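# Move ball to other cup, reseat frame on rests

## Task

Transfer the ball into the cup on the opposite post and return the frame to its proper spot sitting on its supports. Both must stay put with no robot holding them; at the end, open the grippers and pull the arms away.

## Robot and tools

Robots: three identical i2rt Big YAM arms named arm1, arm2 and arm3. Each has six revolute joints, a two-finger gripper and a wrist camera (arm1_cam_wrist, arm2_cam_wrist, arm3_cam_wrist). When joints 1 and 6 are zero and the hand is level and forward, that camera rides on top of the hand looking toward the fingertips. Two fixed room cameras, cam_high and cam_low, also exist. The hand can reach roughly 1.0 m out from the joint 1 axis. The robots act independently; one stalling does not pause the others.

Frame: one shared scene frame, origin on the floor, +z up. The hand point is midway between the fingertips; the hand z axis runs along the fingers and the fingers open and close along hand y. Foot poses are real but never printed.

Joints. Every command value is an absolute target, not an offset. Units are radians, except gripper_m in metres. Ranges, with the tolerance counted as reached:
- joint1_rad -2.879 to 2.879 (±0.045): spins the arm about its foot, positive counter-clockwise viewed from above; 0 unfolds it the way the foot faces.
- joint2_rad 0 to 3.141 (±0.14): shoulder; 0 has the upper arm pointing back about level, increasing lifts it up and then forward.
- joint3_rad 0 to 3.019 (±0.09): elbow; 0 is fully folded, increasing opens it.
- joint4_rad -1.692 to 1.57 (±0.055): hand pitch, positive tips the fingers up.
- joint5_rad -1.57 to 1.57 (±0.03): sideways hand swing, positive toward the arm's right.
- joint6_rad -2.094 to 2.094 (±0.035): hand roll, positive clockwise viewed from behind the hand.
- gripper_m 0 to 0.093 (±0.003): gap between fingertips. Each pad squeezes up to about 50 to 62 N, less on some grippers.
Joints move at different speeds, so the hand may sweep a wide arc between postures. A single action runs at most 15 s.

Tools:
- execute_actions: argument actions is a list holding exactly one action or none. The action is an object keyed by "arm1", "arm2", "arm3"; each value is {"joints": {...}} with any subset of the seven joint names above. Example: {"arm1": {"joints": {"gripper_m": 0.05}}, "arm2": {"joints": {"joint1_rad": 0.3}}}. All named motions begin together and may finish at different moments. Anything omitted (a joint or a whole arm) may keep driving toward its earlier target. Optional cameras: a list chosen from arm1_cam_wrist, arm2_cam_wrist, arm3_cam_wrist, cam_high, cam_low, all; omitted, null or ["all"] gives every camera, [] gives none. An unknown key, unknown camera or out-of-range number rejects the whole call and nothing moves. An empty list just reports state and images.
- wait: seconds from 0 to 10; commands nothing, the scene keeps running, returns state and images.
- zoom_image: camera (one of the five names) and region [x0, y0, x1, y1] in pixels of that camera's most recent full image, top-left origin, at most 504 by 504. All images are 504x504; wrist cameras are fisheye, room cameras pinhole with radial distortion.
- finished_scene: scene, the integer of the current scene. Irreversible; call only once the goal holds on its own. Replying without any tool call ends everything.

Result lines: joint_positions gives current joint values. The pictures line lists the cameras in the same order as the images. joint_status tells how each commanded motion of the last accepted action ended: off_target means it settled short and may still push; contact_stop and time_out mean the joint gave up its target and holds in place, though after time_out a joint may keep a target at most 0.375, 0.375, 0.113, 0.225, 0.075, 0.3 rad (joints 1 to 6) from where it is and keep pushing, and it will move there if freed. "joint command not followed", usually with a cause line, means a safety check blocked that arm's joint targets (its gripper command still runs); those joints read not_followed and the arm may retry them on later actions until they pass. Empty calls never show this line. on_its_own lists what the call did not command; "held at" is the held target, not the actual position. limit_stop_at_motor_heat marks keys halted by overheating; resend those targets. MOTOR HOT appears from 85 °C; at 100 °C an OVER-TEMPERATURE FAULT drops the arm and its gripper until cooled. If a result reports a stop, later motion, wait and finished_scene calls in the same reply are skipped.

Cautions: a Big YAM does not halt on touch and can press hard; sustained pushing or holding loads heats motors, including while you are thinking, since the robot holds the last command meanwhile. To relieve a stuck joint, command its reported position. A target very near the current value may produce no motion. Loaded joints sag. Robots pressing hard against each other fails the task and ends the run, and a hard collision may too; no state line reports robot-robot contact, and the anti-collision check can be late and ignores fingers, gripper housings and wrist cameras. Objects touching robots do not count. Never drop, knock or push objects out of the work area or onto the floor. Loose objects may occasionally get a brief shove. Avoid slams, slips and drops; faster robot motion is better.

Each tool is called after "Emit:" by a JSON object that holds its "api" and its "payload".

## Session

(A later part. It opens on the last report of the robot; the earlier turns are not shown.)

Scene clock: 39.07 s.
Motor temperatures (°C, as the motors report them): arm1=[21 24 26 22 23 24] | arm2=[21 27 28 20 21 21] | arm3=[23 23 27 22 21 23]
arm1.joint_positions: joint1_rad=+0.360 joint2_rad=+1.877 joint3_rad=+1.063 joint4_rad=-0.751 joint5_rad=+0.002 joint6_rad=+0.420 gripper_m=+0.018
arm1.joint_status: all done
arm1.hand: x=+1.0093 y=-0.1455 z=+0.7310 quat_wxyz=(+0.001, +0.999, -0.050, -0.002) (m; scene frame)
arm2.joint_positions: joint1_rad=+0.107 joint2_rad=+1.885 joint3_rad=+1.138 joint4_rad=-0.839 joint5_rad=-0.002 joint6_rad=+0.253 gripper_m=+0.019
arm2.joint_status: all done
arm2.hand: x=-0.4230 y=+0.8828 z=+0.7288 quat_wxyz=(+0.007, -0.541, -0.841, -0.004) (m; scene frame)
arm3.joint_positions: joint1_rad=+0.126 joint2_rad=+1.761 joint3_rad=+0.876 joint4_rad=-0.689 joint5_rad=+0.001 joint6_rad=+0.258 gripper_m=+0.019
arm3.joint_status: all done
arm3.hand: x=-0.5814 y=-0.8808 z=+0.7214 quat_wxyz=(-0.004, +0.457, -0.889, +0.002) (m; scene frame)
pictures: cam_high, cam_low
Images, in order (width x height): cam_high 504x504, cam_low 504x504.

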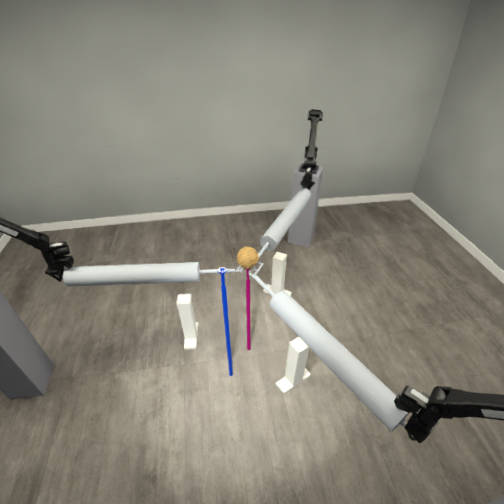

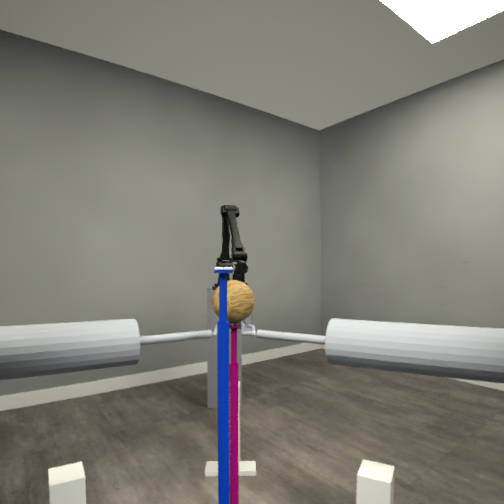

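Emit:
{"api": "execute_actions", "payload": {"actions": [{"arm1":{"joints":{"joint2_rad":1.96,"joint3_rad":1.05,"joint4_rad":-0.628}},"arm2":{"joints":{"joint2_rad":1.942,"joint3_rad":1.116,"joint4_rad":-0.698}},"arm3":{"joints":{"joint2_rad":1.85,"joint3_rad":0.862,"joint4_rad":-0.547}}}], "cameras": ["cam_low"]}}

Emit:
{"api": "zoom_image", "payload": {"camera": "cam_low", "region": [183, 290, 283, 380]}}

Scene clock: 40.20 s.
Motor temperatures (°C, as the motors report them): arm1=[21 24 26 22 23 24] | arm2=[21 27 28 20 21 21] | arm3=[23 23 27 22 21 23]
arm1.joint_positions: joint1_rad=+0.361 joint2_rad=+1.982 joint3_rad=+1.047 joint4_rad=-0.629 joint5_rad=+0.004 joint6_rad=+0.420 gripper_m=+0.018
arm1.joint_status: all done
arm1.hand: x=+1.0097 y=-0.1453 z=+0.6809 quat_wxyz=(+0.000, +0.999, -0.050, -0.003) (m; scene frame)
arm2.joint_positions: joint1_rad=+0.107 joint2_rad=+1.975 joint3_rad=+1.115 joint4_rad=-0.717 joint5_rad=-0.002 joint6_rad=+0.253 gripper_m=+0.019
arm2.joint_status: all done
arm2.hand: x=-0.4223 y=+0.8820 z=+0.6810 quat_wxyz=(+0.002, -0.541, -0.841, -0.002) (m; scene frame)
arm3.joint_positions: joint1_rad=+0.125 joint2_rad=+1.878 joint3_rad=+0.857 joint4_rad=-0.551 joint5_rad=+0.001 joint6_rad=+0.256 gripper_m=+0.019
arm3.joint_status: all done
arm3.hand: x=-0.5807 y=-0.8812 z=+0.6730 quat_wxyz=(-0.005, +0.457, -0.889, +0.001) (m; scene frame)
pictures: cam_low
Images, in order (width x height): cam_low 504x504.

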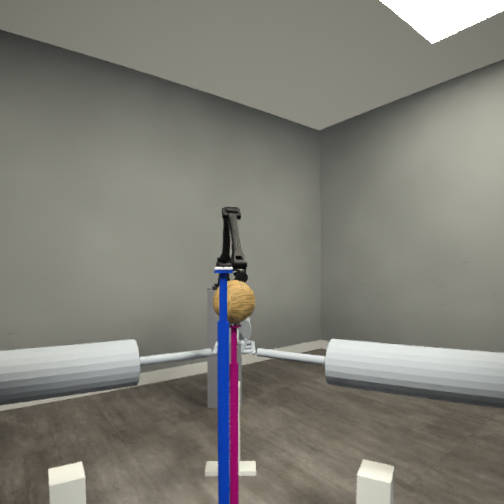

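Region (183, 290, 283, 380) of cam_low's 504x504 image, scaled by 5.040, with more detail than that image has; it fills the top 454 rows of this view, and the rest is white.

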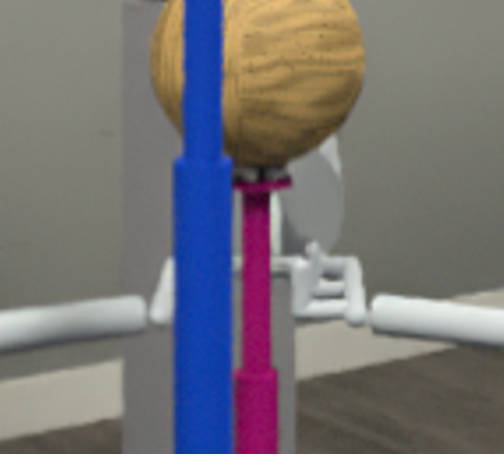

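Back out, then go to home +0.1.

Emit:
{"api": "execute_actions", "payload": {"actions": [{"arm1":{"joints":{"joint1_rad":0.458,"joint2_rad":2.088,"joint3_rad":1.295,"joint4_rad":-0.722,"joint6_rad":0.52}},"arm2":{"joints":{"joint1_rad":-0.042,"joint2_rad":2.015,"joint3_rad":1.25,"joint4_rad":-0.74,"joint6_rad":0.093}},"arm3":{"joints":{"joint1_rad":0.187,"joint2_rad":1.76,"joint3_rad":0.633,"joint4_rad":-0.407,"joint6_rad":0.32}}}], "cameras": ["cam_low","cam_high"]}}

Scene clock: 41.47 s.
Motor temperatures (°C, as the motors report them): arm1=[21 24 26 22 23 24] | arm2=[21 27 28 20 21 21] | arm3=[23 23 27 22 21 23]
arm1.joint_positions: joint1_rad=+0.453 joint2_rad=+2.103 joint3_rad=+1.258 joint4_rad=-0.710 joint5_rad=+0.005 joint6_rad=+0.510 gripper_m=+0.018
arm1.joint_status: all done
arm1.hand: x=+0.9644 y=-0.2116 z=+0.6748 quat_wxyz=(+0.002, +0.999, -0.048, -0.007) (m; scene frame)
arm2.joint_positions: joint1_rad=-0.050 joint2_rad=+2.037 joint3_rad=+1.207 joint4_rad=-0.732 joint5_rad=+0.002 joint6_rad=+0.090 gripper_m=+0.019
arm2.joint_status: all done
arm2.hand: x=-0.4693 y=+0.8115 z=+0.6749 quat_wxyz=(-0.004, -0.538, -0.843, +0.003) (m; scene frame)
arm3.joint_positions: joint1_rad=+0.176 joint2_rad=+1.787 joint3_rad=+0.622 joint4_rad=-0.407 joint5_rad=+0.002 joint6_rad=+0.305 gripper_m=+0.019
arm3.joint_status: all done
arm3.hand: x=-0.6244 y=-0.9514 z=+0.6617 quat_wxyz=(-0.005, +0.458, -0.889, +0.002) (m; scene frame)
pictures: cam_high, cam_low
Images, in order (width x height): cam_high 504x504, cam_low 504x504.

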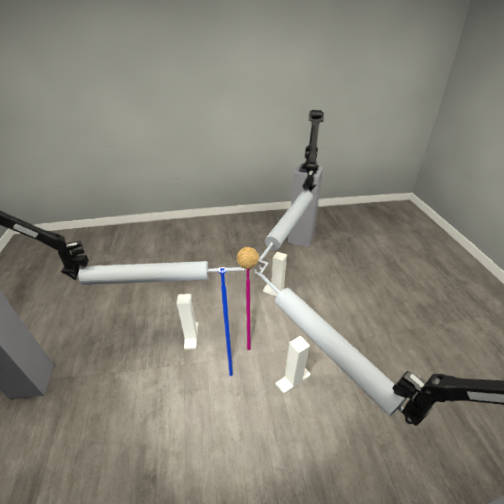

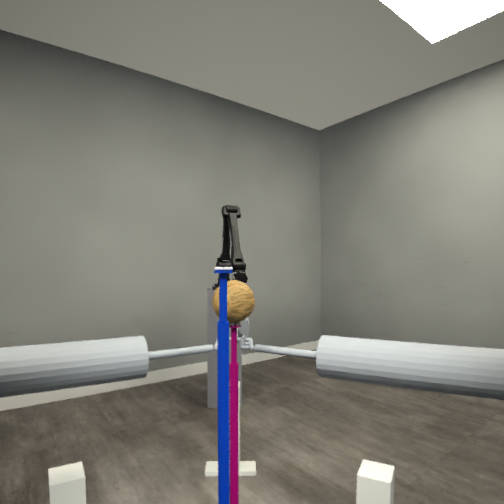

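Emit:
{"api": "execute_actions", "payload": {"actions": [{"arm1":{"joints":{"joint1_rad":0.552,"joint2_rad":2.43,"joint3_rad":1.495,"joint4_rad":-0.572,"joint6_rad":0.616}},"arm2":{"joints":{"joint1_rad":-0.116,"joint2_rad":2.38,"joint3_rad":1.468,"joint4_rad":-0.595,"joint6_rad":0.016}},"arm3":{"joints":{"joint1_rad":0.152,"joint2_rad":2.25,"joint3_rad":0.528,"joint4_rad":0.168,"joint6_rad":0.27}}}], "cameras": []}}

Emit:
{"api": "execute_actions", "payload": {"actions": [{"arm1":{"joints":{"joint1_rad":0.547,"joint2_rad":2.605,"joint3_rad":1.582,"joint4_rad":-0.494}},"arm2":{"joints":{"joint2_rad":2.55,"joint3_rad":1.546,"joint4_rad":-0.512}},"arm3":{"joints":{"joint1_rad":0.158,"joint2_rad":2.52,"joint3_rad":0.652,"joint4_rad":0.322}}}], "cameras": ["cam_low","cam_high"]}}

Scene clock: 43.00 s.
Motor temperatures (°C, as the motors report them): arm1=[21 24 26 22 23 24] | arm2=[21 27 28 20 21 21] | arm3=[23 23 27 22 21 23]
arm1.joint_positions: joint1_rad=+0.551 joint2_rad=+2.457 joint3_rad=+1.466 joint4_rad=-0.563 joint5_rad=+0.001 joint6_rad=+0.614 gripper_m=+0.018
arm1.joint_status: all done
arm1.hand: x=+0.9514 y=-0.2794 z=+0.5361 quat_wxyz=(+0.005, +0.999, -0.051, -0.007) (m; scene frame)
arm2.joint_positions: joint1_rad=-0.120 joint2_rad=+2.407 joint3_rad=+1.436 joint4_rad=-0.592 joint5_rad=+0.003 joint6_rad=+0.023 gripper_m=+0.019
arm2.joint_status: all done
arm2.hand: x=-0.4780 y=+0.7468 z=+0.5371 quat_wxyz=(-0.003, -0.540, -0.842, +0.003) (m; scene frame)
arm3.joint_positions: joint1_rad=+0.160 joint2_rad=+2.266 joint3_rad=+0.538 joint4_rad=+0.141 joint5_rad=+0.001 joint6_rad=+0.291 gripper_m=+0.019
arm3.joint_status: all done
arm3.hand: x=-0.6403 y=-1.0160 z=+0.5270 quat_wxyz=(+0.000, +0.457, -0.889, +0.007) (m; scene frame)
pictures: none
No camera images: the call's "cameras" was empty. Leave "cameras" out to get every camera's image.

Scene clock: 43.93 s.
Motor temperatures (°C, as the motors report them): arm1=[21 24 26 22 23 24] | arm2=[21 27 27 20 21 21] | arm3=[23 23 26 22 21 23]
arm1.joint_positions: joint1_rad=+0.545 joint2_rad=+2.633 joint3_rad=+1.555 joint4_rad=-0.484 joint5_rad=+0.003 joint6_rad=+0.609 gripper_m=+0.018
arm1.joint_status: all done
arm1.hand: x=+0.9524 y=-0.2750 z=+0.4572 quat_wxyz=(+0.002, +0.999, -0.052, -0.004) (m; scene frame)
arm2.joint_positions: joint1_rad=-0.117 joint2_rad=+2.577 joint3_rad=+1.515 joint4_rad=-0.510 joint5_rad=+0.001 joint6_rad=+0.023 gripper_m=+0.019
arm2.joint_status: all done
arm2.hand: x=-0.4771 y=+0.7493 z=+0.4607 quat_wxyz=(+0.001, -0.539, -0.842, +0.000) (m; scene frame)
arm3.joint_positions: joint1_rad=+0.160 joint2_rad=+2.539 joint3_rad=+0.661 joint4_rad=+0.298 joint5_rad=+0.001 joint6_rad=+0.291 gripper_m=+0.019
arm3.joint_status: all done
arm3.hand: x=-0.6389 y=-1.0137 z=+0.4516 quat_wxyz=(-0.003, +0.457, -0.889, +0.004) (m; scene frame)
pictures: cam_high, cam_low
Images, in order (width x height): cam_high 504x504, cam_low 504x504.

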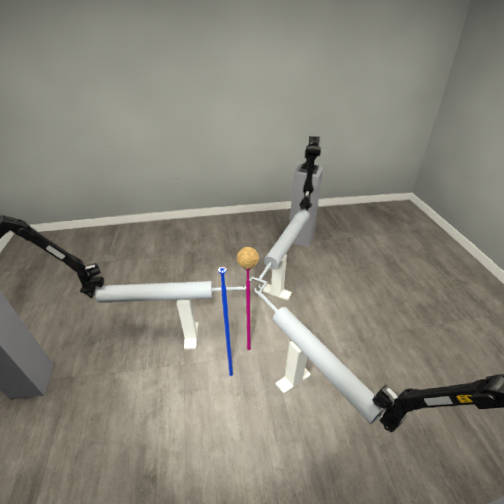

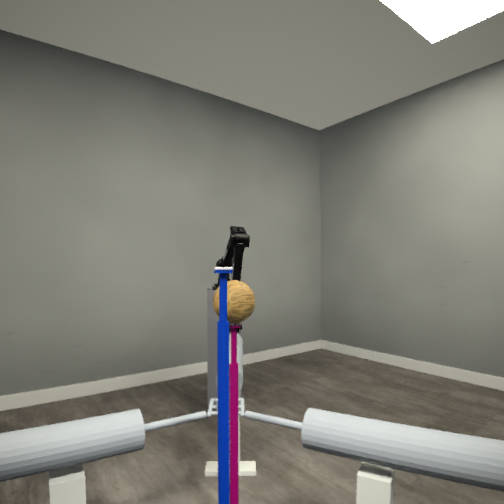

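Emit:
{"api": "execute_actions", "payload": {"actions": [{"arm1":{"joints":{"joint2_rad":2.68,"joint3_rad":1.618,"joint4_rad":-0.474}},"arm2":{"joints":{"joint2_rad":2.626,"joint3_rad":1.582,"joint4_rad":-0.494}},"arm3":{"joints":{"joint2_rad":2.612,"joint3_rad":0.697,"joint4_rad":0.358}}}], "cameras": ["cam_low"]}}

Scene clock: 44.73 s.
Motor temperatures (°C, as the motors report them): arm1=[21 24 26 22 23 24] | arm2=[21 27 27 20 21 21] | arm3=[23 23 26 22 21 23]
arm1.joint_positions: joint1_rad=+0.548 joint2_rad=+2.684 joint3_rad=+1.592 joint4_rad=-0.470 joint5_rad=+0.002 joint6_rad=+0.609 gripper_m=+0.018
arm1.joint_status: all done
arm1.hand: x=+0.9526 y=-0.2769 z=+0.4357 quat_wxyz=(+0.002, +0.999, -0.050, -0.003) (m; scene frame)
arm2.joint_positions: joint1_rad=-0.117 joint2_rad=+2.627 joint3_rad=+1.550 joint4_rad=-0.497 joint5_rad=+0.003 joint6_rad=+0.023 gripper_m=+0.019
arm2.joint_status: all done
arm2.hand: x=-0.4767 y=+0.7479 z=+0.4397 quat_wxyz=(+0.002, -0.539, -0.842, +0.000) (m; scene frame)
arm3.joint_positions: joint1_rad=+0.160 joint2_rad=+2.622 joint3_rad=+0.704 joint4_rad=+0.341 joint5_rad=+0.001 joint6_rad=+0.291 gripper_m=+0.019
arm3.joint_status: all done
arm3.hand: x=-0.6394 y=-1.0156 z=+0.4271 quat_wxyz=(-0.003, +0.457, -0.889, +0.003) (m; scene frame)
pictures: cam_low
Images, in order (width x height): cam_low 504x504.

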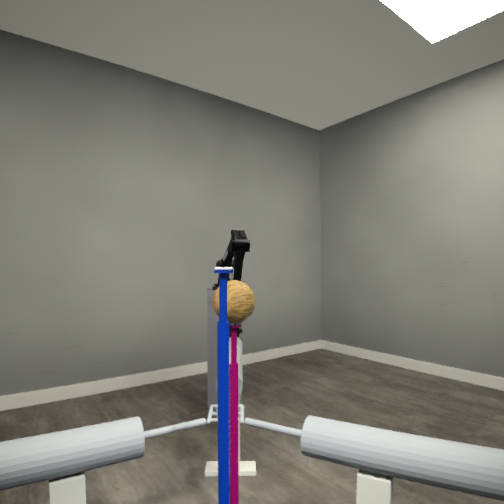

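Emit:
{"api": "execute_actions", "payload": {"actions": [{"arm1":{"joints":{"gripper_m":0.09}},"arm2":{"joints":{"gripper_m":0.09}},"arm3":{"joints":{"gripper_m":0.09}}}], "cameras": []}}

Emit:
{"api": "execute_actions", "payload": {"actions": [{"arm1":{"joints":{"joint2_rad":2.42,"joint3_rad":1.44,"joint4_rad":-0.6}},"arm2":{"joints":{"joint2_rad":2.37,"joint3_rad":1.41,"joint4_rad":-0.62}},"arm3":{"joints":{"joint2_rad":2.25,"joint3_rad":0.5,"joint4_rad":0.15}}}], "cameras": []}}

Emit:
{"api": "execute_actions", "payload": {"actions": [{"arm1":{"joints":{"joint2_rad":1.4,"joint3_rad":0.9,"joint4_rad":-1.0}},"arm2":{"joints":{"joint2_rad":1.4,"joint3_rad":0.9,"joint4_rad":-1.0}},"arm3":{"joints":{"joint2_rad":1.2,"joint3_rad":0.56,"joint4_rad":-0.9}}}], "cameras": ["cam_low","cam_high"]}}

Scene clock: 45.83 s.
Motor temperatures (°C, as the motors report them): arm1=[21 24 26 22 23 24] | arm2=[21 27 27 20 21 21] | arm3=[23 23 26 22 21 23]
arm1.joint_positions: joint1_rad=+0.548 joint2_rad=+2.684 joint3_rad=+1.592 joint4_rad=-0.470 joint5_rad=+0.002 joint6_rad=+0.609 gripper_m=+0.090
arm1.joint_status: all done
arm1.hand: x=+0.9526 y=-0.2769 z=+0.4357 quat_wxyz=(+0.002, +0.999, -0.050, -0.003) (m; scene frame)
arm2.joint_positions: joint1_rad=-0.117 joint2_rad=+2.627 joint3_rad=+1.553 joint4_rad=-0.497 joint5_rad=+0.003 joint6_rad=+0.023 gripper_m=+0.090
arm2.joint_status: all done
arm2.hand: x=-0.4760 y=+0.7465 z=+0.4402 quat_wxyz=(+0.001, -0.539, -0.842, +0.001) (m; scene frame)
arm3.joint_positions: joint1_rad=+0.160 joint2_rad=+2.622 joint3_rad=+0.704 joint4_rad=+0.344 joint5_rad=+0.001 joint6_rad=+0.285 gripper_m=+0.090
arm3.joint_status: all done
arm3.hand: x=-0.6392 y=-1.0150 z=+0.4271 quat_wxyz=(-0.004, +0.460, -0.888, +0.002) (m; scene frame)
pictures: none
No camera images: the call's "cameras" was empty. Leave "cameras" out to get every camera's image.

Scene clock: 47.07 s.
Motor temperatures (°C, as the motors report them): arm1=[21 24 25 22 23 24] | arm2=[21 28 27 20 21 21] | arm3=[23 23 26 22 21 23]
arm1.joint_positions: joint1_rad=+0.548 joint2_rad=+2.419 joint3_rad=+1.431 joint4_rad=-0.594 joint5_rad=+0.002 joint6_rad=+0.609 gripper_m=+0.090
arm1.joint_status: all done
arm1.hand: x=+0.9625 y=-0.2711 z=+0.5491 quat_wxyz=(-0.003, +0.999, -0.050, +0.006) (m; scene frame)
arm2.joint_positions: joint1_rad=-0.117 joint2_rad=+2.349 joint3_rad=+1.411 joint4_rad=-0.609 joint5_rad=+0.003 joint6_rad=+0.023 gripper_m=+0.090
arm2.joint_status: all done
arm2.hand: x=-0.4756 y=+0.7455 z=+0.5631 quat_wxyz=(-0.010, -0.539, -0.842, +0.007) (m; scene frame)
arm3.joint_positions: joint1_rad=+0.160 joint2_rad=+2.253 joint3_rad=+0.503 joint4_rad=+0.160 joint5_rad=+0.001 joint6_rad=+0.285 gripper_m=+0.090
arm3.joint_status: all done
arm3.hand: x=-0.6443 y=-1.0273 z=+0.5323 quat_wxyz=(+0.001, +0.460, -0.888, +0.007) (m; scene frame)
pictures: none
No camera images: the call's "cameras" was empty. Leave "cameras" out to get every camera's image.

Scene clock: 48.73 s.
Motor temperatures (°C, as the motors report them): arm1=[21 24 25 22 23 24] | arm2=[21 27 27 20 21 21] | arm3=[23 22 26 22 21 23]
arm1.joint_positions: joint1_rad=+0.548 joint2_rad=+1.410 joint3_rad=+0.899 joint4_rad=-0.989 joint5_rad=+0.002 joint6_rad=+0.609 gripper_m=+0.090
arm1.joint_status: all done
arm1.hand: x=+1.1183 y=-0.1836 z=+0.8674 quat_wxyz=(+0.019, +0.998, -0.050, -0.030) (m; scene frame)
arm2.joint_positions: joint1_rad=-0.117 joint2_rad=+1.394 joint3_rad=+0.909 joint4_rad=-0.985 joint5_rad=+0.003 joint6_rad=+0.023 gripper_m=+0.090
arm2.joint_status: all done
arm2.hand: x=-0.5564 y=+0.9099 z=+0.8569 quat_wxyz=(-0.042, -0.538, -0.841, +0.027) (m; scene frame)
arm3.joint_positions: joint1_rad=+0.160 joint2_rad=+1.204 joint3_rad=+0.556 joint4_rad=-0.889 joint5_rad=+0.001 joint6_rad=+0.285 gripper_m=+0.090
arm3.joint_status: all done
arm3.hand: x=-0.6400 y=-1.0080 z=+0.8045 quat_wxyz=(-0.018, +0.460, -0.888, -0.011) (m; scene frame)
pictures: cam_high, cam_low
Images, in order (width x height): cam_high 504x504, cam_low 504x504.

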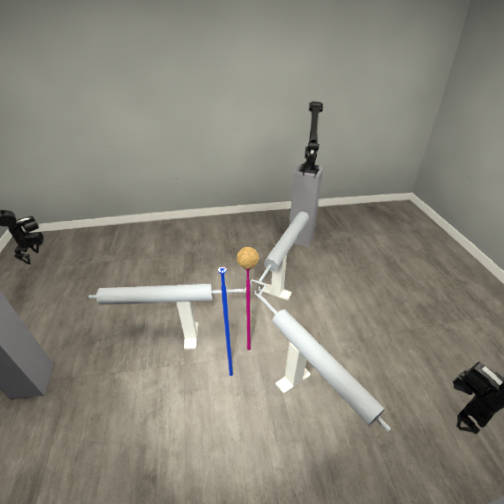

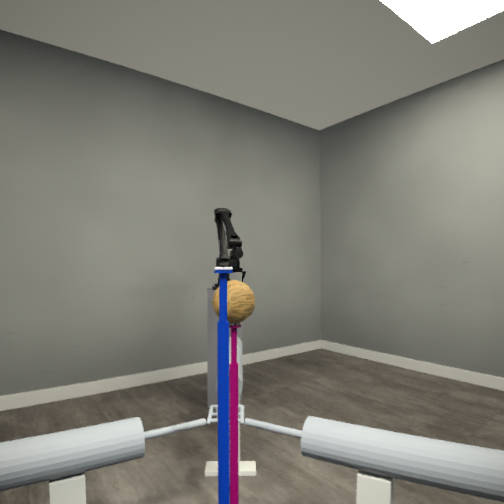

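Emit:
{"api": "finished_scene", "payload": {"scene": 1}}

The scene is finished: the task was done.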